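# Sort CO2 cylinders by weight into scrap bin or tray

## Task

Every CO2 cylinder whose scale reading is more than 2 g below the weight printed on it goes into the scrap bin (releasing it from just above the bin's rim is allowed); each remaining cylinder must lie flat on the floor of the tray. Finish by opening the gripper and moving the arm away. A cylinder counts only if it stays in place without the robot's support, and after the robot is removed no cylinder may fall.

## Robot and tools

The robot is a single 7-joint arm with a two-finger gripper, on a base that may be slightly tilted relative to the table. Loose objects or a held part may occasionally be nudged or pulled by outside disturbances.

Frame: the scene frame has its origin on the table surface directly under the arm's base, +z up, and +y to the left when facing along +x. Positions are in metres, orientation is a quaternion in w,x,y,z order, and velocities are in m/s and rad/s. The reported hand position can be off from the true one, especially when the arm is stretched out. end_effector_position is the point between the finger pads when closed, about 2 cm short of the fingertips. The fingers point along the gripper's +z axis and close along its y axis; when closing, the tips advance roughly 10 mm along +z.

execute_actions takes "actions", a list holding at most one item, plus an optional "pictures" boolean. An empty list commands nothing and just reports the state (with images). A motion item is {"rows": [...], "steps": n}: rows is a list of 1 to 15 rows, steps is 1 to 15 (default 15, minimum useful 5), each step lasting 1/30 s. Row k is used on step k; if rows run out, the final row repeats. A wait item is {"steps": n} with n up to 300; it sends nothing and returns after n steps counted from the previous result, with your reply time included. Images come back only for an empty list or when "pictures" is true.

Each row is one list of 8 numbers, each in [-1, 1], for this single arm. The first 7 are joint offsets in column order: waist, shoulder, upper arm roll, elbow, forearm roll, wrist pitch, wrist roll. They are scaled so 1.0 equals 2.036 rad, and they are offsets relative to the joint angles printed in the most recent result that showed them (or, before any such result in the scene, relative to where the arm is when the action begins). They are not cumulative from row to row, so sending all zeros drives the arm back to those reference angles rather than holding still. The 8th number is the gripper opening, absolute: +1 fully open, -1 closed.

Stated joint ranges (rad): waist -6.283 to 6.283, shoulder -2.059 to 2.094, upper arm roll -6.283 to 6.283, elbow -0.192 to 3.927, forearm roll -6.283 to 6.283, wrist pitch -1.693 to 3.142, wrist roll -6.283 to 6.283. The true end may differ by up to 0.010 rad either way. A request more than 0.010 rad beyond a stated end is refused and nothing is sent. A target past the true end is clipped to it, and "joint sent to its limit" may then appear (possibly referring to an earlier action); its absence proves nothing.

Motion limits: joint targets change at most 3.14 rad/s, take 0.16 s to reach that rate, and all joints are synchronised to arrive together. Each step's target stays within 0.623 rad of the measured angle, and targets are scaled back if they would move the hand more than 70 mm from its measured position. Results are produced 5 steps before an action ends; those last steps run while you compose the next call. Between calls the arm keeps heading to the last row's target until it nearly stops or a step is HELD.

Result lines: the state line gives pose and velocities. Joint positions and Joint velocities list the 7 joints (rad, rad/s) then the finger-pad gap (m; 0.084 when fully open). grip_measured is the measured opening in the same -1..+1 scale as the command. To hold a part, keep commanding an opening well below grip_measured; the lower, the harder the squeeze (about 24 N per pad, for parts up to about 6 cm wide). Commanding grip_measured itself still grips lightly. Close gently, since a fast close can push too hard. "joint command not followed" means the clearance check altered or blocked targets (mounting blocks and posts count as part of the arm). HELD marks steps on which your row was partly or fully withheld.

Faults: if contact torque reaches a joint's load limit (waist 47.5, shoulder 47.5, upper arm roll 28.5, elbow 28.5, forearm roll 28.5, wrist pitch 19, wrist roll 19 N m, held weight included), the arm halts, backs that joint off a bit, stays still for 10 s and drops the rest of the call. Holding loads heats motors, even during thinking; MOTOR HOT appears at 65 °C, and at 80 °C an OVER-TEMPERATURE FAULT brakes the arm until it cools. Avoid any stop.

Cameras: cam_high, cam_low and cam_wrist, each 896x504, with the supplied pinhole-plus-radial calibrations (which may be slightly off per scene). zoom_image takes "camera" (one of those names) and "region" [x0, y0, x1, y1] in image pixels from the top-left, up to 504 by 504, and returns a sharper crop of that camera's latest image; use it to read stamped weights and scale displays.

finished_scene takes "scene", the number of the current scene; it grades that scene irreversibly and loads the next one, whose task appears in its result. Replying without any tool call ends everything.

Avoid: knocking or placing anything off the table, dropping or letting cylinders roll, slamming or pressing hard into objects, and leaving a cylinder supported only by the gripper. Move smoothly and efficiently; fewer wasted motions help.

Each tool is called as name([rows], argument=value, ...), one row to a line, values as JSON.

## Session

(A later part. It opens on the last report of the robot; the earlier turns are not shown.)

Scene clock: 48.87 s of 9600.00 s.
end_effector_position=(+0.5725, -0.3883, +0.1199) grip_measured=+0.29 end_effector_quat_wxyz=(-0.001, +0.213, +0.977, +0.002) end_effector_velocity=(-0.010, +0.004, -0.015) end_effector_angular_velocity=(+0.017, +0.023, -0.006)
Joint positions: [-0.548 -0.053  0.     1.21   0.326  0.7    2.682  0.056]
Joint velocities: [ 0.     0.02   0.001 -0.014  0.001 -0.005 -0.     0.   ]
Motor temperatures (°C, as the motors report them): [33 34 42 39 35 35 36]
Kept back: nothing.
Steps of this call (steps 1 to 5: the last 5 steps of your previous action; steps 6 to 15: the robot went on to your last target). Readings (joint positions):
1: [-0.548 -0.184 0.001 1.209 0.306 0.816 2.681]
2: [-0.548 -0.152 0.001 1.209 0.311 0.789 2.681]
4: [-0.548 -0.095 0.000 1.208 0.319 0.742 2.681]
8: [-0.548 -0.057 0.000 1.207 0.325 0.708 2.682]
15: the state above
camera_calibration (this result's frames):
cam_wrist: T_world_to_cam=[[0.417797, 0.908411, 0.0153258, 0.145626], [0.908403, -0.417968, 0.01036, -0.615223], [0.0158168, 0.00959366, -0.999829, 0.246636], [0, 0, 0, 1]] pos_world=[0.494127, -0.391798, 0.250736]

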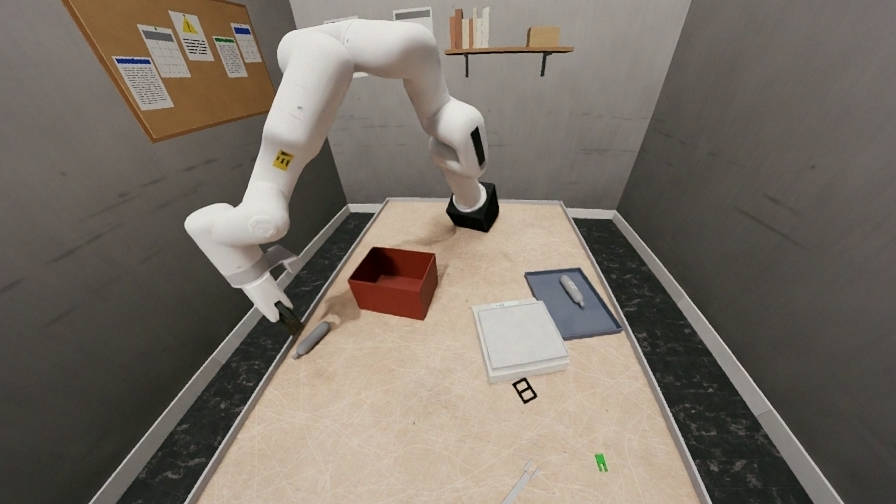

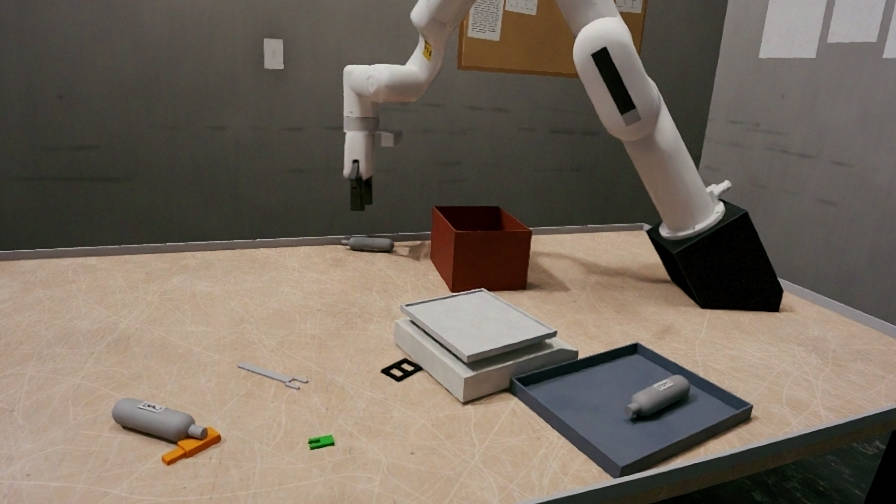

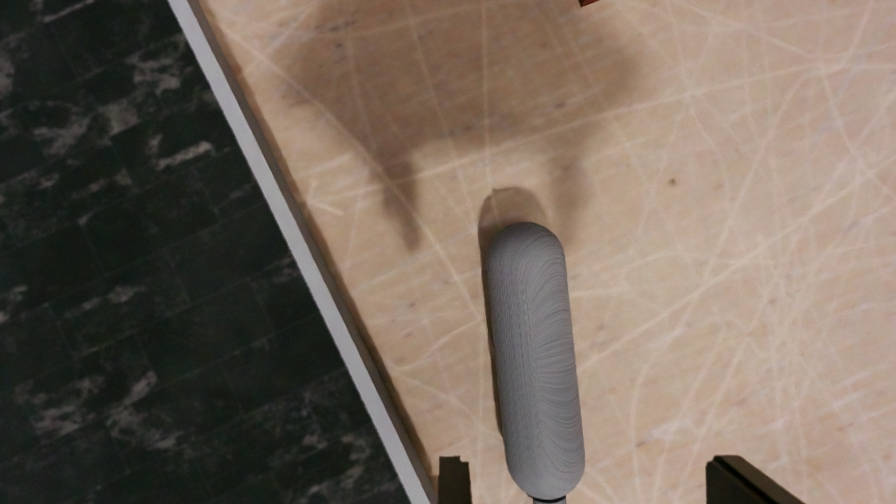

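execute_actions([
  {"rows":[[0.026,0.079,0,-0.040,0.042,-0.120,-0.079,0.1]]},
])

execute_actions([
  {"steps":12},
], pictures=true)

Scene clock: 49.57 s of 9600.00 s.
end_effector_position=(+0.5446, -0.3699, +0.0267) grip_measured=+0.09 end_effector_quat_wxyz=(-0.008, +0.176, +0.984, +0.007) end_effector_velocity=(-0.038, +0.019, -0.108) end_effector_angular_velocity=(-0.031, -0.001, +0.113)
Joint positions: [-0.499  0.1    0.003  1.129  0.403  0.483  2.538  0.048]
Joint velocities: [ 0.069  0.195 -0.002 -0.096  0.109 -0.316 -0.207  0.   ]
Motor temperatures (°C, as the motors report them): [33 34 42 39 35 35 36]
Steps of this call (steps 1 to 11: the robot went on to your last target; steps 12 to 21: the first 10 steps of this action). Readings (joint positions):
12: [-0.548 -0.050 0.000 1.209 0.326 0.699 2.681]
13: [-0.547 -0.048 0.000 1.208 0.328 0.693 2.677]
15: [-0.538 -0.023 -0.001 1.199 0.344 0.645 2.647]
19: [-0.507 0.074 0.002 1.144 0.391 0.515 2.559]
21: the state above

Scene clock: 49.97 s of 9600.00 s.
end_effector_position=(+0.5472, -0.3737, +0.0248) grip_measured=+0.09 end_effector_quat_wxyz=(-0.000, +0.171, +0.985, +0.001) end_effector_velocity=(-0.003, +0.000, -0.003) end_effector_angular_velocity=(+0.002, +0.005, -0.000)
Joint positions: [-0.495  0.107  0.     1.129  0.412  0.456  2.521  0.048]
Joint velocities: [ 0.001  0.005 -0.002 -0.003  0.    -0.002 -0.002 -0.   ]
Motor temperatures (°C, as the motors report them): [33 34 42 39 35 35 36]
Kept back: nothing.
Steps of this call (steps 1 to 5: the last 5 steps of your previous action; steps 6 to 12: the robot went on to your last target). Readings (joint positions):
1: [-0.497 0.104 0.002 1.127 0.406 0.474 2.532]
2: [-0.497 0.105 0.002 1.129 0.408 0.468 2.528]
4: [-0.496 0.105 0.000 1.132 0.410 0.460 2.524]
8: [-0.496 0.106 0.000 1.131 0.411 0.456 2.522]
12: the state above
camera_calibration (this result's frames):
cam_wrist: T_world_to_cam=[[0.339133, 0.940636, 0.0138915, 0.199509], [0.940609, -0.339295, 0.0115984, -0.573418], [0.0156232, 0.00913307, -0.999836, 0.151808], [0, 0, 0, 1]] pos_world=[0.46933, -0.383609, 0.155662]

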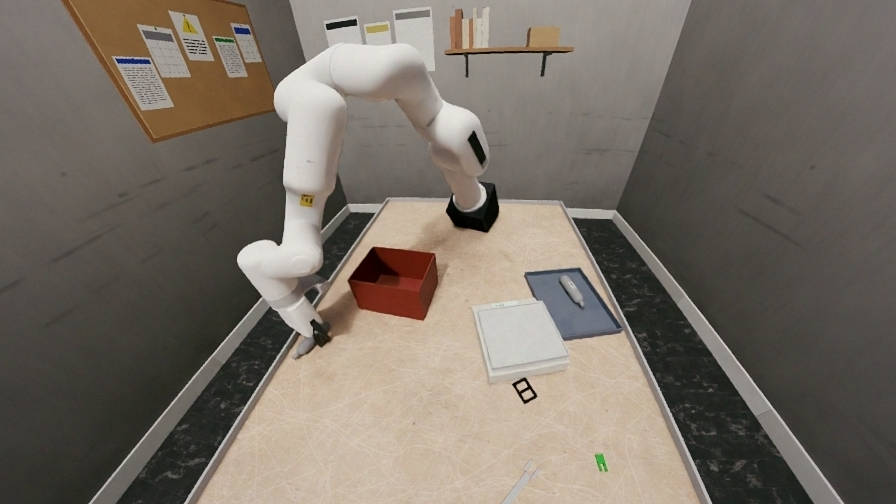

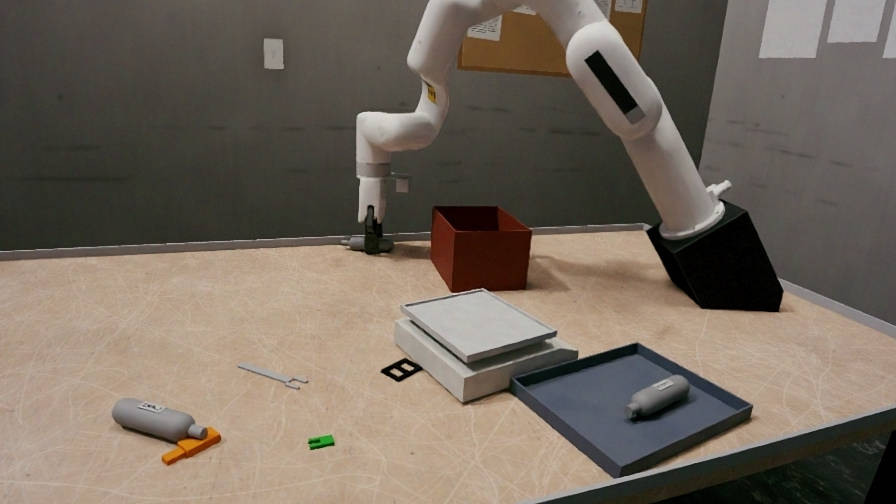

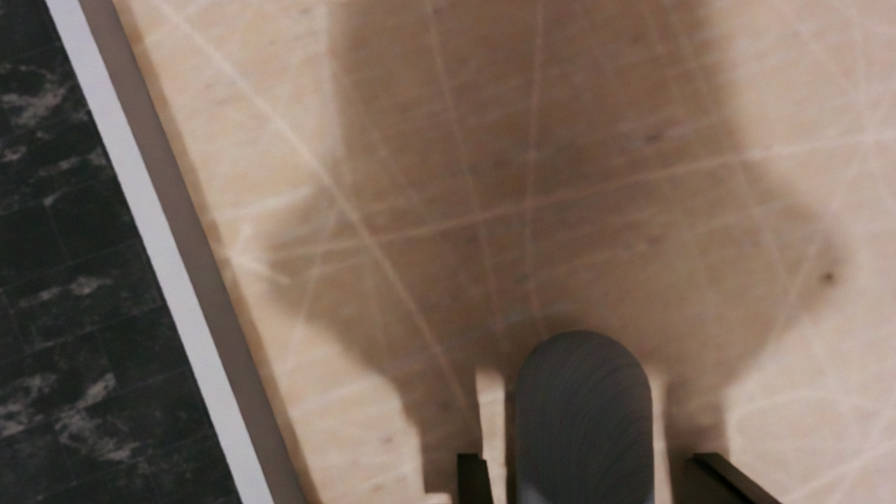

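execute_actions([
  {"rows":[[0,0,0,0,0,0,0,0],[0,0,0,0,0,0,0,-0.1],[0,0,0,0,0,0,0,-0.2],[0,0,0,0,0,0,0,-0.3],[0,0,0,0,0,0,0,-0.5],[0,0,0,0,0,0,0,-0.9]],"steps":12},
])

execute_actions([
  {"rows":[[-0.02,-0.26,0,0,-0.07,0.25,0.08,-0.9]]},
])

execute_actions([
  {"steps":15},
])

Scene clock: 50.33 s of 9600.00 s.
end_effector_position=(+0.5472, -0.3738, +0.0249) grip_measured=-0.33 end_effector_quat_wxyz=(-0.000, +0.171, +0.985, +0.001) end_effector_velocity=(-0.001, -0.000, -0.001) end_effector_angular_velocity=(-0.000, +0.001, -0.001)
Joint positions: [-0.495  0.107  0.     1.129  0.412  0.455  2.521  0.03 ]
Joint velocities: [ 0.     0.002 -0.    -0.    -0.    -0.002  0.001  0.   ]
Motor temperatures (°C, as the motors report them): [33 34 42 39 35 35 36]
Steps of this call (steps 1 to 4: the robot went on to your last target; steps 5 to 11: the first 7 steps of this action). Readings (joint positions):
5: [-0.495 0.108 0.000 1.129 0.412 0.455 2.521]
6: [-0.495 0.108 0.000 1.129 0.412 0.455 2.521]
8: [-0.495 0.108 0.000 1.129 0.412 0.455 2.521]
11: the state above

Scene clock: 50.83 s of 9600.00 s.
end_effector_position=(+0.5739, -0.3595, +0.1350) grip_measured=-0.33 end_effector_quat_wxyz=(+0.011, +0.164, +0.986, +0.012) end_effector_velocity=(+0.042, +0.083, +0.437) end_effector_angular_velocity=(+0.033, -0.033, +0.052)
Joint positions: [-0.514 -0.138  0.001  1.13   0.345  0.691  2.596  0.03 ]
Joint velocities: [-0.075 -0.981  0.    -0.013 -0.264  0.941  0.3   -0.   ]
Motor temperatures (°C, as the motors report them): [33 34 42 39 35 36 36]
Steps of this call (steps 1 to 5: the last 5 steps of your previous action; steps 6 to 15: the first 10 steps of this action, its rows measured from where the robot was after step 5). Readings (joint positions):
5: [-0.495 0.107 0.000 1.129 0.411 0.456 2.521]
6: [-0.495 0.107 0.000 1.129 0.411 0.456 2.521]
7: [-0.496 0.104 0.000 1.128 0.410 0.462 2.523]
9: [-0.499 0.065 0.001 1.122 0.398 0.507 2.537]
13: [-0.509 -0.073 0.001 1.131 0.363 0.629 2.576]
15: the state above

Scene clock: 51.33 s of 9600.00 s.
end_effector_position=(+0.5674, -0.3289, +0.2558) grip_measured=-0.33 end_effector_quat_wxyz=(+0.006, +0.161, +0.987, +0.009) end_effector_velocity=(-0.001, +0.001, +0.012) end_effector_angular_velocity=(-0.005, -0.001, -0.002)
Joint positions: [-0.536 -0.417  0.001  1.127  0.27   0.962  2.683  0.03 ]
Joint velocities: [-0.002 -0.022 -0.002  0.007 -0.007  0.025  0.008  0.   ]
Motor temperatures (°C, as the motors report them): [33 34 41 40 35 36 36]
Kept back: nothing.
Steps of this call (steps 1 to 5: the last 5 steps of your previous action; steps 6 to 15: the robot went on to your last target). Readings (joint positions):
1: [-0.516 -0.171 0.001 1.130 0.337 0.723 2.606]
2: [-0.519 -0.204 0.001 1.130 0.328 0.755 2.617]
4: [-0.524 -0.271 0.000 1.130 0.310 0.818 2.637]
8: [-0.533 -0.389 0.000 1.132 0.279 0.927 2.672]
15: the state above

execute_actions([
  {"rows":[[0.573,0.040,0,-0.216,-0.486,-0.126,0.558,-0.9]]},
])

execute_actions([
  {"steps":35},
])

execute_actions([
  {"rows":[[-0.008,0.119,0,0.039,-0.071,-0.061,0.085,-0.9]]},
])

execute_actions([
  {"steps":10},
])

execute_actions([
  {"rows":[[0,0,0,0,0,0,0,-0.4],[0,0,0,0,0,0,0,-0.3],[0,0,0,0,0,0,0,-0.25],[0,0,0,0,0,0,0,-0.2],[0,0,0,0,0,0,0,-0.1],[0,0,0,0,0,0,0,0],[0,0,0,0,0,0,0,0.2]]},
])

execute_actions([
  {"steps":40},
], pictures=true)

Scene clock: 51.90 s of 9600.00 s.
end_effector_position=(+0.5535, -0.2445, +0.1825) grip_measured=-0.33 end_effector_quat_wxyz=(-0.068, +0.116, +0.991, +0.000) end_effector_velocity=(-0.033, +0.376, -0.228) end_effector_angular_velocity=(-0.060, +0.436, +0.558)
Joint positions: [-0.293 -0.39  -0.     0.975  0.025  0.875  2.928  0.03 ]
Joint velocities: [ 1.036  0.103  0.004 -0.525 -1.031 -0.309  1.03   0.   ]
Motor temperatures (°C, as the motors report them): [33 34 41 40 35 36 36]
Steps of this call (steps 1 to 7: the robot went on to your last target; steps 8 to 17: the first 10 steps of this action). Readings (joint positions):
8: [-0.536 -0.421 0.000 1.129 0.269 0.964 2.684]
9: [-0.531 -0.421 -0.001 1.126 0.263 0.961 2.690]
11: [-0.489 -0.418 -0.006 1.100 0.219 0.941 2.734]
15: [-0.360 -0.397 0.000 1.011 0.092 0.896 2.861]
17: the state above

Scene clock: 53.07 s of 9600.00 s.
end_effector_position=(+0.5088, +0.1175, +0.1494) grip_measured=-0.33 end_effector_quat_wxyz=(-0.002, -0.142, +0.990, -0.001) end_effector_velocity=(-0.005, +0.008, +0.001) end_effector_angular_velocity=(+0.005, -0.003, +0.018)
Joint positions: [ 0.629 -0.336 -0.001  0.687 -0.719  0.706  3.818  0.03 ]
Joint velocities: [ 0.013  0.002  0.008 -0.006 -0.008 -0.002  0.011  0.   ]
Motor temperatures (°C, as the motors report them): [33 34 41 40 35 36 36]
Kept back: nothing.
Steps of this call (steps 1 to 5: the last 5 steps of your previous action; steps 6 to 35: the robot went on to your last target). Readings (joint positions):
1: [-0.258 -0.387 0.000 0.958 -0.010 0.865 2.963]
2: [-0.222 -0.384 0.000 0.941 -0.046 0.855 2.998]
4: [-0.149 -0.377 0.001 0.910 -0.118 0.837 3.071]
8: [-0.001 -0.368 0.001 0.858 -0.257 0.807 3.219]
35: the state above

Scene clock: 53.40 s of 9600.00 s.
end_effector_position=(+0.5050, +0.1511, +0.0889) grip_measured=-0.33 end_effector_quat_wxyz=(-0.008, -0.144, +0.990, -0.002) end_effector_velocity=(+0.022, +0.036, -0.040) end_effector_angular_velocity=(+0.043, -0.051, -0.041)
Joint positions: [ 0.614 -0.107 -0.     0.756 -0.852  0.593  3.977  0.03 ]
Joint velocities: [-0.017  0.188 -0.003  0.106 -0.138 -0.128  0.173  0.   ]
Motor temperatures (°C, as the motors report them): [33 34 41 40 35 36 36]
Steps of this call (steps 1 to 10: the first 10 steps of this action). Readings (joint positions):
1: [0.629 -0.335 -0.000 0.687 -0.719 0.706 3.819]
2: [0.629 -0.331 -0.000 0.689 -0.723 0.703 3.823]
4: [0.626 -0.288 -0.000 0.707 -0.751 0.678 3.857]
8: [0.616 -0.132 -0.000 0.750 -0.837 0.606 3.958]
10: the state above

Scene clock: 53.73 s of 9600.00 s.
end_effector_position=(+0.5091, +0.1543, +0.0875) grip_measured=-0.33 end_effector_quat_wxyz=(-0.003, -0.142, +0.990, +0.000) end_effector_velocity=(-0.002, +0.001, -0.003) end_effector_angular_velocity=(-0.002, +0.004, +0.003)
Joint positions: [ 0.613 -0.095 -0.001  0.767 -0.863  0.582  3.991  0.03 ]
Joint velocities: [-0.     0.009  0.     0.    -0.005 -0.002  0.004 -0.   ]
Motor temperatures (°C, as the motors report them): [33 34 41 40 35 36 36]
Kept back: nothing.
Steps of this call (steps 1 to 5: the last 5 steps of your previous action; steps 6 to 10: the robot went on to your last target). Readings (joint positions):
1: [0.613 -0.102 -0.001 0.760 -0.855 0.590 3.981]
2: [0.613 -0.100 -0.001 0.763 -0.858 0.587 3.984]
4: [0.613 -0.098 -0.001 0.766 -0.861 0.584 3.988]
8: [0.613 -0.095 -0.001 0.767 -0.863 0.583 3.990]
10: the state above

Scene clock: 54.07 s of 9600.00 s.
end_effector_position=(+0.5092, +0.1544, +0.0877) grip_measured=+0.19 end_effector_quat_wxyz=(-0.003, -0.141, +0.990, +0.000) end_effector_velocity=(-0.001, -0.001, -0.002) end_effector_angular_velocity=(-0.004, +0.004, -0.000)
Joint positions: [ 0.613 -0.095 -0.     0.767 -0.863  0.582  3.991  0.052]
Joint velocities: [-0.001  0.002 -0.002 -0.001 -0.     0.001 -0.     0.   ]
Motor temperatures (°C, as the motors report them): [33 34 41 40 35 36 36]
Steps of this call (steps 1 to 10: the first 10 steps of this action). Readings (joint positions):
1: [0.613 -0.094 -0.001 0.767 -0.863 0.582 3.991]
2: [0.613 -0.095 -0.001 0.767 -0.863 0.582 3.991]
4: [0.613 -0.095 -0.000 0.767 -0.863 0.582 3.991]
8: [0.613 -0.095 -0.000 0.767 -0.863 0.582 3.991]
10: the state above

Scene clock: 55.40 s of 9600.00 s.
end_effector_position=(+0.5091, +0.1543, +0.0875) grip_measured=+0.19 end_effector_quat_wxyz=(-0.003, -0.142, +0.990, +0.000) end_effector_velocity=(+0.000, +0.000, +0.000) end_effector_angular_velocity=(+0.001, -0.000, -0.000)
Joint positions: [ 0.613 -0.095 -0.001  0.767 -0.863  0.582  3.991  0.052]
Joint velocities: [-0.     0.     0.001  0.     0.001 -0.001 -0.     0.   ]
Motor temperatures (°C, as the motors report them): [33 34 41 39 35 36 36]
Kept back: nothing.
Steps of this call (steps 1 to 5: the last 5 steps of your previous action; steps 6 to 15: the robot went on to your last target; steps 16 to 40: nothing new was sent). Readings (joint positions):
1: [0.613 -0.095 -0.001 0.767 -0.863 0.582 3.991]
2: [0.613 -0.095 -0.001 0.767 -0.863 0.582 3.991]
4: [0.613 -0.095 -0.001 0.767 -0.863 0.582 3.991]
8: [0.613 -0.095 -0.001 0.767 -0.863 0.582 3.991]
40: the state above
The arm was judged still, so your last target was given up. Only a new action makes it travel on or press farther. Fingers that are still opening or closing keep moving.
camera_calibration (this result's frames):
cam_wrist: T_world_to_cam=[[-0.278537, 0.960324, 0.0139895, 0.0263705], [0.960423, 0.27847, 0.00655406, -0.464131], [0.00239837, 0.0152614, -0.999881, 0.21606], [0, 0, 0, 1]] pos_world=[0.452589, 0.100625, 0.218707]

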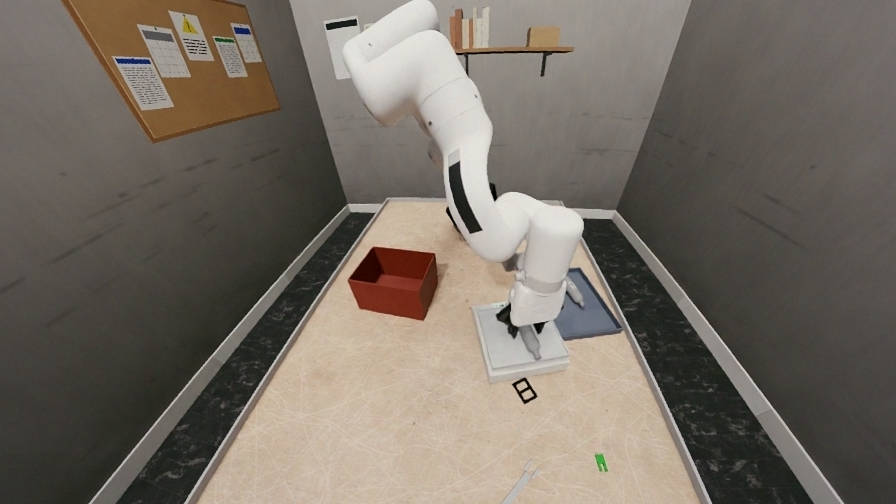

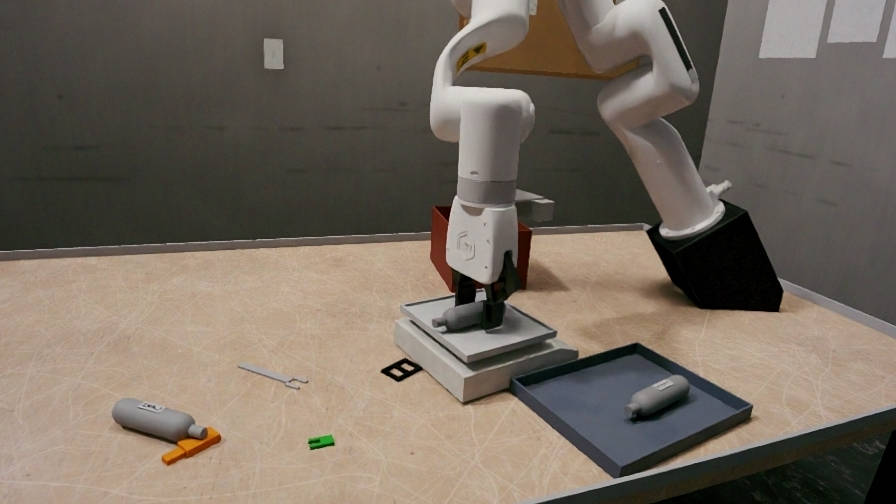

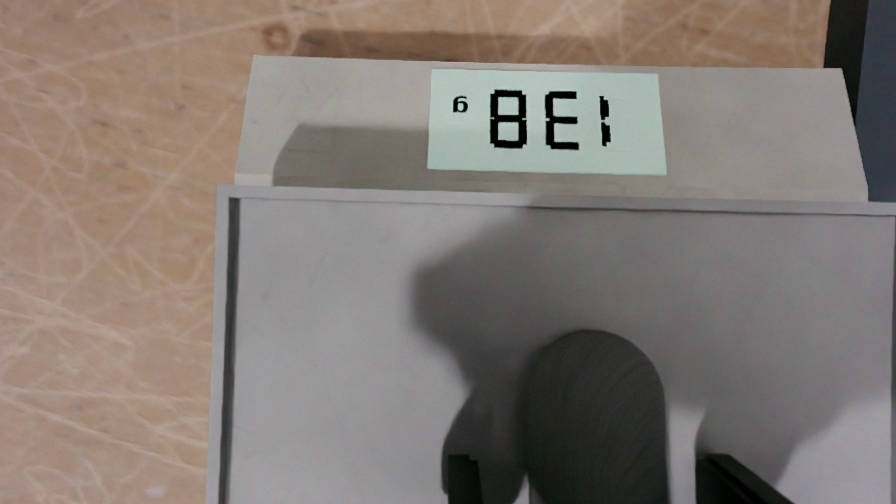

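execute_actions([
  {"rows":[[0.005,0.008,0,0.009,0,0.002,0,0.2],[0.005,0.008,0,0.009,0,0.002,0,0.2],[0.005,0.008,0,0.009,0,0.002,0,0.2],[0.011,0.015,0,0.017,0,0.004,0,0.2],[0.011,0.015,0,0.017,0,0.004,0,0.2],[0.011,0.015,0,0.017,0,0.004,0,0.2],[0.016,0.023,0,0.026,0,0.006,0,0.2],[0.016,0.023,0,0.026,0,0.006,0,0.2],[0.016,0.023,0,0.026,0,0.006,0,0.2],[0.022,0.03,0,0.034,0,0.008,0,0.2],[0.022,0.03,0,0.034,0,0.008,0,0.2],[0.022,0.03,0,0.034,0,0.008,0,0.2],[0.027,0.037,0,0.043,-0.005,0.01,0.01,0.2]]},
])

execute_actions([
  {"steps":20},
], pictures=true)

Scene clock: 56.23 s of 9600.00 s.
end_effector_position=(+0.5159, +0.1715, +0.0876) grip_measured=+0.19 end_effector_quat_wxyz=(+0.000, -0.152, +0.988, +0.004) end_effector_velocity=(+0.019, +0.058, +0.003) end_effector_angular_velocity=(+0.028, -0.021, +0.072)
Joint positions: [ 0.641 -0.054 -0.     0.812 -0.863  0.593  3.991  0.052]
Joint velocities: [ 0.094  0.122  0.004  0.141  0.001  0.036 -0.001 -0.   ]
Motor temperatures (°C, as the motors report them): [33 34 41 39 35 36 36]
Steps of this call (steps 1 to 15: nothing new was sent; steps 16 to 25: the first 10 steps of this action). Readings (joint positions):
16: [0.613 -0.094 -0.001 0.767 -0.863 0.582 3.991]
17: [0.615 -0.092 -0.001 0.770 -0.863 0.584 3.991]
19: [0.620 -0.083 -0.001 0.780 -0.863 0.585 3.991]
23: [0.634 -0.065 -0.000 0.801 -0.863 0.590 3.991]
25: the state above

Scene clock: 56.90 s of 9600.00 s.
end_effector_position=(+0.5229, +0.1872, +0.0886) grip_measured=+0.19 end_effector_quat_wxyz=(+0.007, -0.155, +0.988, +0.006) end_effector_velocity=(+0.001, -0.001, -0.000) end_effector_angular_velocity=(-0.001, -0.001, -0.004)
Joint positions: [ 0.667 -0.019 -0.001  0.854 -0.873  0.603  4.011  0.052]
Joint velocities: [-0.     0.001 -0.002  0.003 -0.     0.001  0.002 -0.   ]
Motor temperatures (°C, as the motors report them): [33 34 41 39 35 36 36]
Kept back: nothing.
Steps of this call (steps 1 to 5: the last 5 steps of your previous action; steps 6 to 20: the robot went on to your last target). Readings (joint positions):
1: [0.645 -0.049 -0.001 0.818 -0.863 0.594 3.991]
2: [0.649 -0.044 -0.001 0.825 -0.863 0.596 3.991]
4: [0.656 -0.035 -0.000 0.835 -0.865 0.598 3.995]
8: [0.666 -0.022 0.000 0.851 -0.872 0.602 4.008]
20: the state above
camera_calibration (this result's frames):
cam_wrist: T_world_to_cam=[[-0.305038, 0.952096, 0.0215631, 0.0132993], [0.952137, 0.304427, 0.0275538, -0.488919], [0.0196695, 0.028936, -0.999388, 0.204969], [0, 0, 0, 1]] pos_world=[0.465543, 0.130247, 0.218029]

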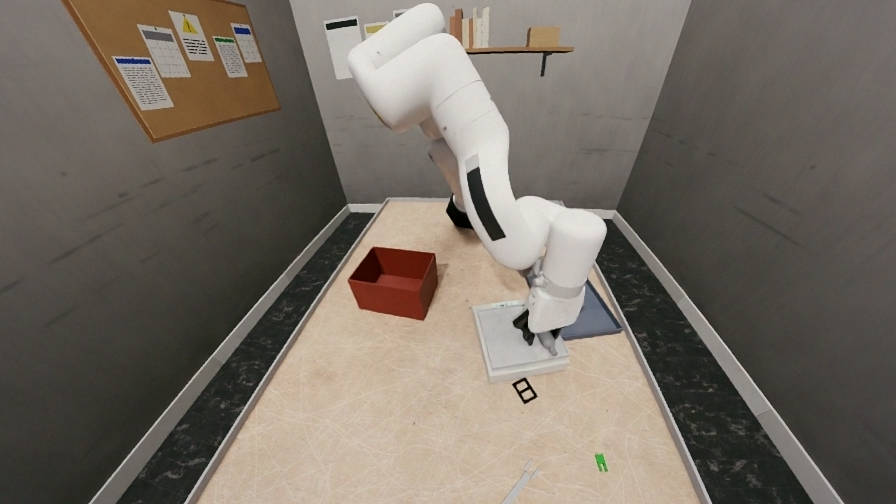

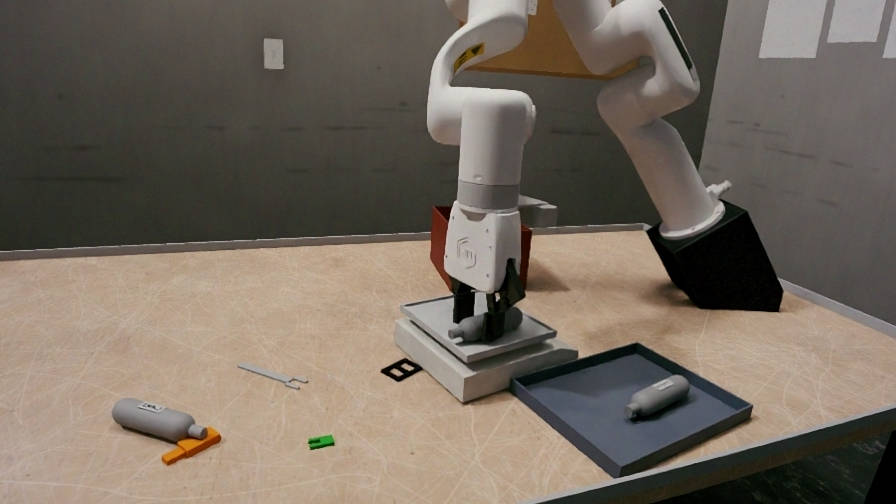

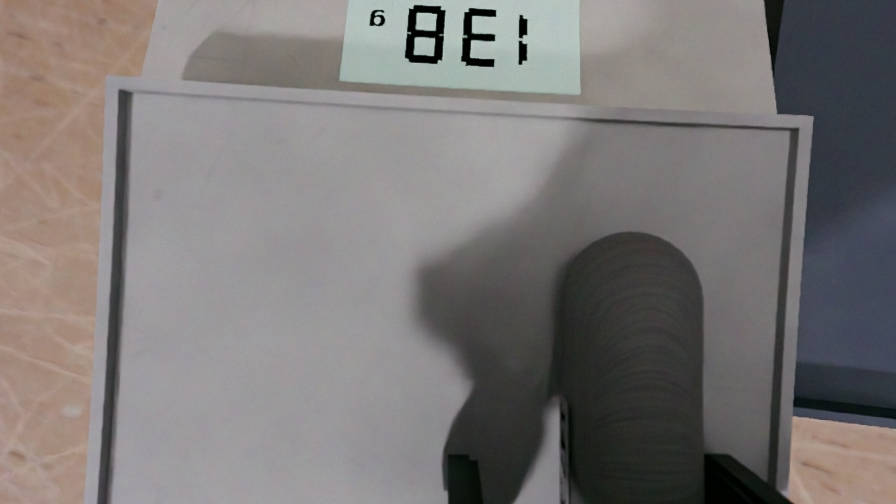

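execute_actions([
  {"rows":[[-0.009,-0.0045,0,0,0.005,0.003,-0.01,0.2],[-0.009,-0.0045,0,0,0.005,0.003,-0.01,0.2],[-0.009,-0.0045,0,0,0.005,0.003,-0.01,0.2],[-0.019,-0.009,0,0,0.01,0.005,-0.02,0.2],[-0.019,-0.009,0,0,0.01,0.005,-0.02,0.2],[-0.019,-0.009,0,0,0.01,0.005,-0.02,0.2],[-0.028,-0.013,0,0,0.015,0.007,-0.03,0.2],[-0.028,-0.013,0,0,0.015,0.007,-0.03,0.2],[-0.028,-0.013,0,0,0.015,0.007,-0.03,0.2],[-0.038,-0.018,0,0,0.02,0.009,-0.04,0.2],[-0.038,-0.018,0,0,0.02,0.009,-0.04,0.2],[-0.038,-0.018,0,0,0.02,0.009,-0.04,0.2],[-0.047,-0.022,0,0,0.026,0.011,-0.05,0.2]]},
])

execute_actions([
  {"steps":20},
], pictures=true)

Scene clock: 57.57 s of 9600.00 s.
end_effector_position=(+0.5339, +0.1604, +0.0870) grip_measured=+0.19 end_effector_quat_wxyz=(+0.000, -0.145, +0.989, -0.006) end_effector_velocity=(+0.038, -0.092, -0.006) end_effector_angular_velocity=(-0.083, +0.027, -0.074)
Joint positions: [ 0.618 -0.043 -0.001  0.855 -0.847  0.615  3.959  0.052]
Joint velocities: [-0.162 -0.072 -0.014  0.007  0.081  0.037 -0.169 -0.   ]
Motor temperatures (°C, as the motors report them): [33 34 41 39 35 36 36]
Steps of this call (steps 1 to 10: the robot went on to your last target; steps 11 to 20: the first 10 steps of this action). Readings (joint positions):
11: [0.667 -0.019 -0.001 0.854 -0.873 0.603 4.010]
12: [0.664 -0.021 0.001 0.854 -0.871 0.604 4.006]
14: [0.655 -0.026 -0.000 0.854 -0.866 0.607 3.997]
18: [0.630 -0.037 -0.001 0.855 -0.853 0.612 3.971]
20: the state above

Scene clock: 58.23 s of 9600.00 s.
end_effector_position=(+0.5424, +0.1362, +0.0862) grip_measured=+0.19 end_effector_quat_wxyz=(-0.006, -0.136, +0.991, -0.015) end_effector_velocity=(+0.000, -0.000, -0.000) end_effector_angular_velocity=(+0.000, +0.000, -0.002)
Joint positions: [ 0.572 -0.064 -0.     0.854 -0.82   0.625  3.909  0.052]
Joint velocities: [-0.001  0.001  0.     0.001  0.001 -0.     0.    -0.   ]
Motor temperatures (°C, as the motors report them): [33 34 42 39 35 36 36]
Kept back: nothing.
Steps of this call (steps 1 to 5: the last 5 steps of your previous action; steps 6 to 20: the robot went on to your last target). Readings (joint positions):
1: [0.611 -0.046 -0.001 0.854 -0.843 0.617 3.951]
2: [0.604 -0.049 -0.000 0.854 -0.840 0.618 3.944]
4: [0.592 -0.055 -0.001 0.854 -0.833 0.621 3.931]
8: [0.575 -0.063 -0.002 0.855 -0.823 0.624 3.913]
20: the state above
camera_calibration (this result's frames):
cam_wrist: T_world_to_cam=[[-0.268416, 0.963172, -0.0158728, 0.0496898], [0.963302, 0.268401, -0.00305218, -0.490482], [0.0013205, -0.0161095, -0.999869, 0.219796], [0, 0, 0, 1]] pos_world=[0.48553, 0.0873272, 0.219059]

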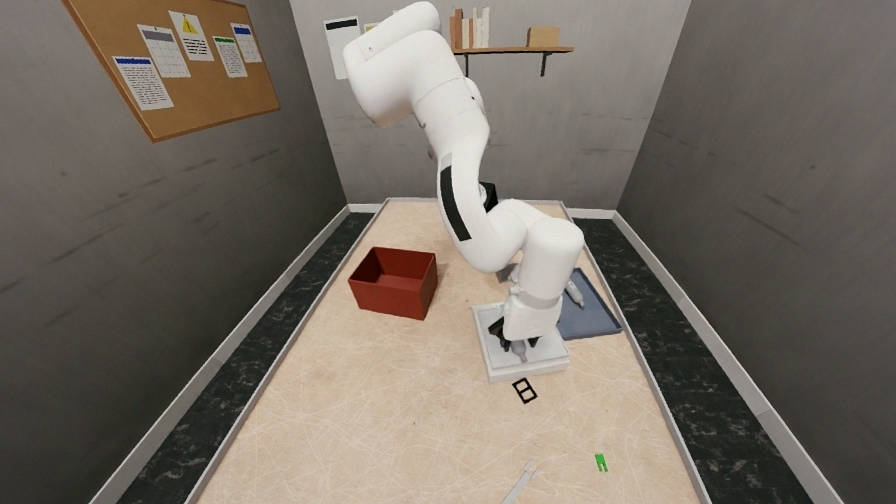

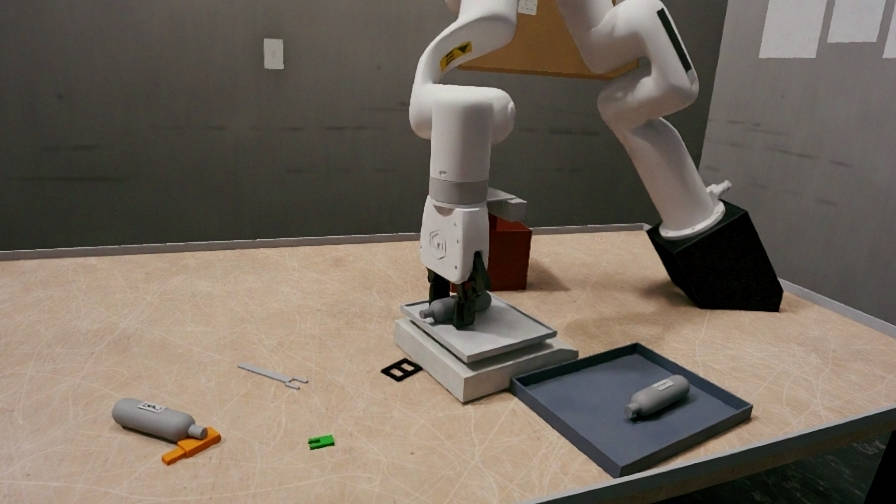

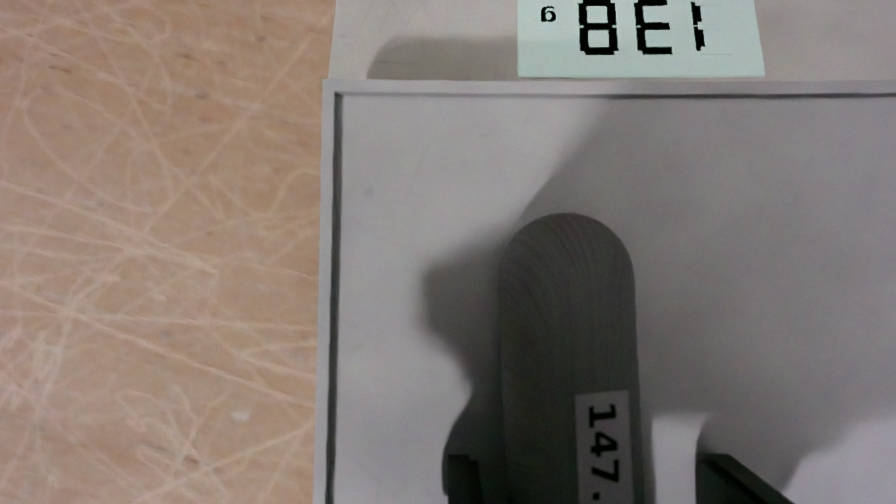

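147.1 → scrap.

execute_actions([
  {"rows":[[0,0,0,0,0,0,0,0.1],[0,0,0,0,0,0,0,0],[0,0,0,0,0,0,0,-0.1],[0,0,0,0,0,0,0,-0.2],[0,0,0,0,0,0,0,-0.3],[0,0,0,0,0,0,0,-0.5],[0,0,0,0,0,0,0,-0.9]],"steps":13},
])

execute_actions([
  {"rows":[[0,-0.26,0,-0.08,0.11,0.135,-0.11,-0.9]]},
])

execute_actions([
  {"steps":12},
])

Scene clock: 58.73 s of 9600.00 s.
end_effector_position=(+0.5424, +0.1364, +0.0863) grip_measured=-0.33 end_effector_quat_wxyz=(-0.006, -0.136, +0.991, -0.015) end_effector_velocity=(-0.000, -0.000, -0.000) end_effector_angular_velocity=(-0.001, +0.001, -0.000)
Joint positions: [ 0.572 -0.064 -0.     0.854 -0.82   0.625  3.909  0.03 ]
Joint velocities: [ 0.  0. -0. -0. -0. -0.  0.  0.]
Motor temperatures (°C, as the motors report them): [33 34 42 39 35 36 36]
Steps of this call (steps 1 to 7: the robot went on to your last target; steps 8 to 15: the first 8 steps of this action). Readings (joint positions):
8: [0.572 -0.064 -0.001 0.854 -0.820 0.625 3.909]
9: [0.572 -0.064 -0.001 0.854 -0.820 0.625 3.909]
11: [0.572 -0.064 -0.000 0.854 -0.820 0.625 3.909]
15: the state above

Scene clock: 59.23 s of 9600.00 s.
end_effector_position=(+0.5438, +0.0773, +0.1726) grip_measured=-0.33 end_effector_quat_wxyz=(+0.005, -0.103, +0.994, -0.026) end_effector_velocity=(-0.079, -0.239, +0.344) end_effector_angular_velocity=(+0.013, -0.032, -0.251)
Joint positions: [ 0.572 -0.382 -0.001  0.758 -0.686  0.79   3.775  0.03 ]
Joint velocities: [ 0.001 -1.391  0.003 -0.439  0.585  0.719 -0.584 -0.   ]
Motor temperatures (°C, as the motors report them): [33 34 42 39 35 36 36]
Steps of this call (steps 1 to 5: the last 5 steps of your previous action; steps 6 to 15: the first 10 steps of this action, its rows measured from where the robot was after step 5). Readings (joint positions):
5: [0.572 -0.064 -0.000 0.854 -0.820 0.625 3.909]
6: [0.572 -0.064 -0.000 0.854 -0.820 0.625 3.909]
7: [0.572 -0.068 -0.000 0.852 -0.818 0.628 3.907]
9: [0.572 -0.110 -0.000 0.834 -0.798 0.654 3.886]
13: [0.572 -0.291 -0.001 0.786 -0.724 0.743 3.813]
15: the state above

Scene clock: 59.63 s of 9600.00 s.
end_effector_position=(+0.5246, +0.0442, +0.2193) grip_measured=-0.33 end_effector_quat_wxyz=(+0.003, -0.088, +0.996, -0.020) end_effector_velocity=(+0.002, -0.004, +0.009) end_effector_angular_velocity=(+0.007, -0.010, -0.008)
Joint positions: [ 0.572 -0.589 -0.     0.691 -0.597  0.899  3.686  0.03 ]
Joint velocities: [-0.    -0.028  0.     0.001  0.012  0.012 -0.011 -0.   ]
Motor temperatures (°C, as the motors report them): [33 34 42 39 35 36 36]
Kept back: nothing.
Steps of this call (steps 1 to 5: the last 5 steps of your previous action; steps 6 to 12: the robot went on to your last target). Readings (joint positions):
1: [0.572 -0.429 -0.001 0.743 -0.666 0.814 3.755]
2: [0.572 -0.475 -0.001 0.729 -0.647 0.837 3.736]
4: [0.572 -0.545 -0.001 0.709 -0.619 0.872 3.708]
8: [0.572 -0.583 -0.000 0.694 -0.601 0.894 3.690]
12: the state above

execute_actions([
  {"rows":[[-0.468,-0.204,0,-0.233,0.386,-0.137,0.213,-0.9]]},
])

execute_actions([
  {"steps":25},
])

execute_actions([
  {"rows":[[0,0.06,0,0,0,-0.06,0,-0.9],[0,0.06,0,0,0,-0.06,0,-0.9],[0,0.06,0,0,0,-0.06,0,-0.9],[0,0.06,0,0,0,-0.06,0,-0.9],[0,0.06,0,0,0,-0.06,0,-0.9],[0,0.06,0,0,0,-0.06,0,-0.9],[0,0.06,0,0,0,-0.06,0,-0.9],[0,0.06,0,0,0,-0.06,0,-0.9],[0,0.06,0,0,0,-0.06,0,-0.9],[0,0.06,0,0,0,-0.06,0,-0.9],[0,0.06,0,0,0,-0.06,0,0.3]]},
])

execute_actions([
  {"rows":[[0,0,0,0,0,0,0,0.3],[0,0,0,0,0,0,0,0.3],[0,0,0,0,0,0,0,0.3],[0,0,0,0.35,0,0.3,0,0.3]]},
])

execute_actions([
  {"steps":20},
])

Scene clock: 61.00 s of 9600.00 s.
end_effector_position=(+0.4693, -0.0352, +0.1895) grip_measured=-0.33 end_effector_quat_wxyz=(-0.044, +0.252, +0.967, +0.018) end_effector_velocity=(-0.191, -0.353, -0.103) end_effector_angular_velocity=(+0.037, +0.259, -2.844)
Joint positions: [ 0.243 -0.78  -0.001  0.475 -0.272  0.773  3.882  0.03 ]
Joint velocities: [-1.478 -0.636 -0.002 -0.724  1.291 -0.426  0.661 -0.   ]
Motor temperatures (°C, as the motors report them): [33 34 41 39 35 36 36]
Steps of this call (steps 1 to 30: the robot went on to your last target; step 31: nothing new was sent; steps 32 to 41: the first 10 steps of this action). Readings (joint positions):
32: [0.572 -0.594 -0.000 0.691 -0.596 0.900 3.686]
33: [0.567 -0.596 0.001 0.688 -0.591 0.897 3.689]
35: [0.522 -0.626 0.004 0.654 -0.543 0.874 3.723]
39: [0.340 -0.734 -0.001 0.528 -0.364 0.804 3.834]
41: the state above

Scene clock: 61.83 s of 9600.00 s.
end_effector_position=(+0.3815, -0.1859, +0.1692) grip_measured=-0.33 end_effector_quat_wxyz=(-0.002, +0.727, +0.687, -0.001) end_effector_velocity=(-0.002, -0.003, +0.000) end_effector_angular_velocity=(-0.003, -0.001, -0.014)
Joint positions: [-0.379 -1.004  0.     0.217  0.188  0.62   4.12   0.03 ]
Joint velocities: [-0.008 -0.002 -0.003 -0.002  0.004 -0.001  0.001 -0.   ]
Motor temperatures (°C, as the motors report them): [33 34 41 39 35 36 36]
Kept back: nothing.
Steps of this call (steps 1 to 5: the last 5 steps of your previous action; steps 6 to 25: the robot went on to your last target). Readings (joint positions):
1: [0.194 -0.800 -0.001 0.452 -0.230 0.760 3.903]
2: [0.144 -0.819 -0.001 0.431 -0.193 0.747 3.922]
4: [0.046 -0.853 -0.001 0.391 -0.122 0.723 3.959]
8: [-0.153 -0.923 -0.001 0.310 0.022 0.675 4.034]
25: the state above

Scene clock: 62.17 s of 9600.00 s.
end_effector_position=(+0.3810, -0.1948, +0.1459) grip_measured=-0.33 end_effector_quat_wxyz=(-0.001, +0.731, +0.682, -0.011) end_effector_velocity=(+0.017, -0.014, -0.001) end_effector_angular_velocity=(-0.038, -0.042, -0.006)
Joint positions: [-0.379 -0.887  0.     0.216  0.188  0.504  4.12   0.03 ]
Joint velocities: [-0.     0.052 -0.003  0.023  0.001 -0.085  0.    -0.   ]
Motor temperatures (°C, as the motors report them): [33 34 41 40 35 36 36]
Steps of this call (steps 1 to 10: the first 10 steps of this action). Readings (joint positions):
1: [-0.380 -1.004 0.000 0.217 0.188 0.619 4.120]
2: [-0.380 -0.999 -0.000 0.217 0.188 0.614 4.120]
4: [-0.380 -0.959 -0.000 0.219 0.188 0.571 4.120]
8: [-0.379 -0.893 0.000 0.215 0.188 0.513 4.120]
10: the state above

Scene clock: 62.67 s of 9600.00 s.
end_effector_position=(+0.4277, -0.2064, +0.1887) grip_measured=+0.29 end_effector_quat_wxyz=(+0.003, +0.725, +0.689, +0.003) end_effector_velocity=(+0.337, -0.091, +0.346) end_effector_angular_velocity=(-0.015, -0.319, +0.135)
Joint positions: [-0.379 -0.883  0.     0.388  0.188  0.658  4.12   0.056]
Joint velocities: [-0.    -0.018 -0.002  1.195  0.002  0.928  0.     0.   ]
Motor temperatures (°C, as the motors report them): [33 34 41 40 35 36 36]
Steps of this call (steps 1 to 5: the last 5 steps of your previous action; steps 6 to 15: the first 10 steps of this action, its rows measured from where the robot was after step 5). Readings (joint positions):
5: [-0.379 -0.883 0.000 0.218 0.188 0.499 4.120]
6: [-0.379 -0.883 0.000 0.218 0.188 0.498 4.120]
7: [-0.379 -0.883 0.000 0.218 0.188 0.498 4.120]
9: [-0.379 -0.884 0.000 0.218 0.188 0.499 4.120]
13: [-0.379 -0.882 0.000 0.303 0.188 0.590 4.120]
15: the state above

Scene clock: 63.33 s of 9600.00 s.
end_effector_position=(+0.5317, -0.2199, +0.3645) grip_measured=+0.29 end_effector_quat_wxyz=(+0.036, +0.697, +0.715, +0.040) end_effector_velocity=(+0.004, +0.001, +0.011) end_effector_angular_velocity=(+0.002, -0.001, +0.006)
Joint positions: [-0.379 -0.883  0.     0.924  0.188  1.107  4.12   0.056]
Joint velocities: [-0.     0.005  0.001  0.038  0.     0.033  0.     0.   ]
Motor temperatures (°C, as the motors report them): [33 34 41 40 35 36 36]
Kept back: nothing.
Steps of this call (steps 1 to 5: the last 5 steps of your previous action; steps 6 to 20: the robot went on to your last target). Readings (joint positions):
1: [-0.379 -0.883 0.000 0.427 0.188 0.689 4.120]
2: [-0.379 -0.883 0.000 0.464 0.188 0.720 4.120]
4: [-0.379 -0.883 0.000 0.540 0.188 0.783 4.120]
8: [-0.379 -0.883 0.000 0.693 0.188 0.910 4.120]
20: the state above

Target (.47,.68,0,2.228,-.67,.49,4.51).

execute_actions([
  {"rows":[[0.417,0.768,0,0.640,-0.421,-0.303,0.192,0.5]]},
])

execute_actions([
  {"steps":50},
], pictures=true)

Scene clock: 63.80 s of 9600.00 s.
end_effector_position=(+0.6529, -0.2214, +0.3866) grip_measured=+0.49 end_effector_quat_wxyz=(+0.133, +0.637, +0.758, +0.049) end_effector_velocity=(+0.464, +0.111, +0.058) end_effector_angular_velocity=(-0.373, -0.574, +0.673)
Joint positions: [-0.15  -0.654 -0.001  1.159 -0.042  0.906  4.248  0.065]
Joint velocities: [ 0.885  0.89   0.003  0.886 -0.881 -0.637  0.402  0.   ]
Motor temperatures (°C, as the motors report them): [33 34 41 40 35 36 36]
Steps of this call (steps 1 to 4: the robot went on to your last target; steps 5 to 14: the first 10 steps of this action). Readings (joint positions):
5: [-0.379 -0.883 0.000 0.929 0.187 1.108 4.120]
6: [-0.374 -0.878 -0.000 0.933 0.182 1.103 4.124]
8: [-0.332 -0.837 -0.002 0.976 0.138 1.060 4.151]
12: [-0.210 -0.714 -0.001 1.099 0.017 0.951 4.219]
14: the state above

Scene clock: 65.47 s of 9600.00 s.
end_effector_position=(+0.9438, +0.1737, +0.1558) grip_measured=+0.49 end_effector_quat_wxyz=(+0.247, +0.352, +0.887, +0.169) end_effector_velocity=(-0.015, +0.018, -0.028) end_effector_angular_velocity=(-0.003, +0.039, +0.025)
Joint positions: [ 0.468  0.676 -0.001  2.229 -0.669  0.49   4.51   0.065]
Joint velocities: [ 0.008  0.03   0.006 -0.016 -0.005  0.     0.001 -0.   ]
Motor temperatures (°C, as the motors report them): [33 34 41 40 35 36 36]
Kept back: nothing.
Steps of this call (steps 1 to 5: the last 5 steps of your previous action; steps 6 to 50: the robot went on to your last target). Readings (joint positions):
1: [-0.121 -0.624 -0.001 1.188 -0.071 0.885 4.261]
2: [-0.092 -0.595 -0.001 1.217 -0.100 0.866 4.273]
4: [-0.036 -0.536 -0.000 1.276 -0.156 0.829 4.296]
8: [0.061 -0.413 0.000 1.399 -0.255 0.764 4.338]
50: the state above
camera_calibration (this result's frames):
cam_wrist: T_world_to_cam=[[0.53415, 0.693188, 0.483915, -0.665958], [0.622753, -0.709752, 0.329289, -0.447457], [0.571719, 0.125469, -0.810799, -0.302988], [0, 0, 0, 1]] pos_world=[0.807601, 0.182067, 0.223948]

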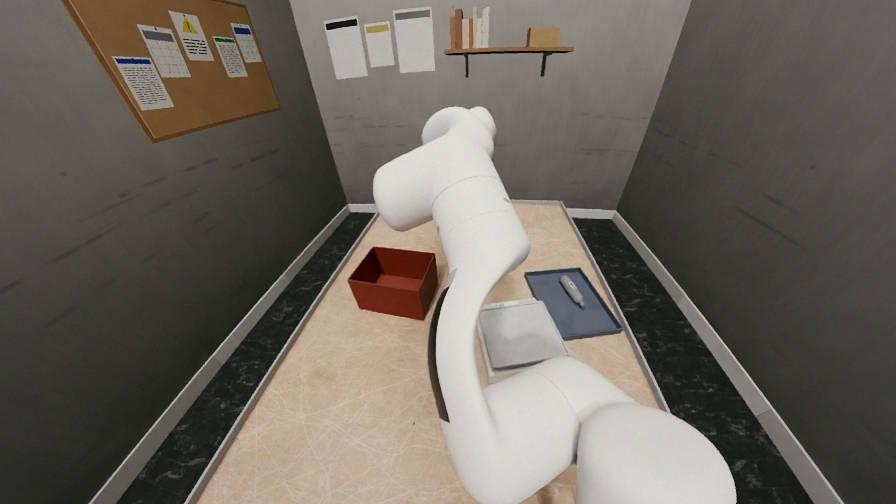

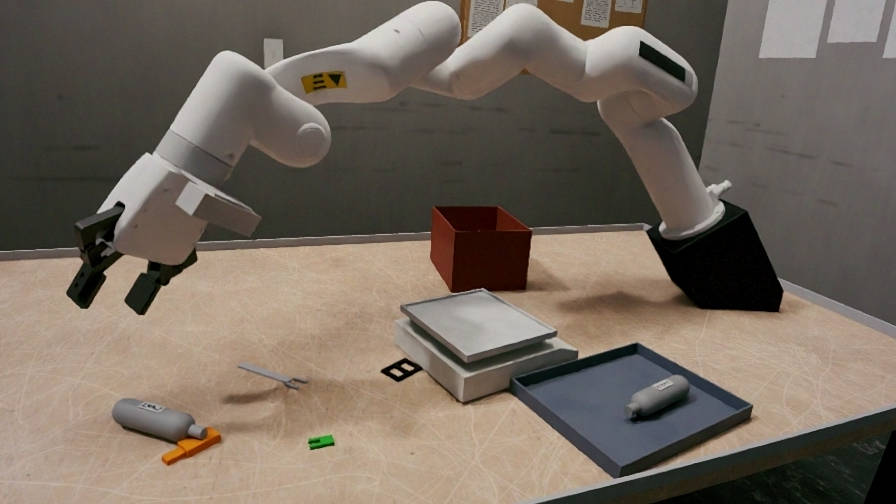

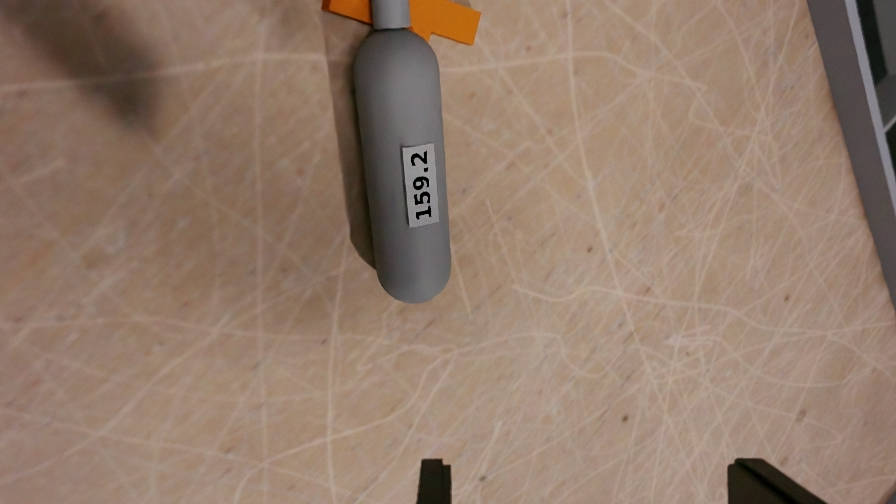

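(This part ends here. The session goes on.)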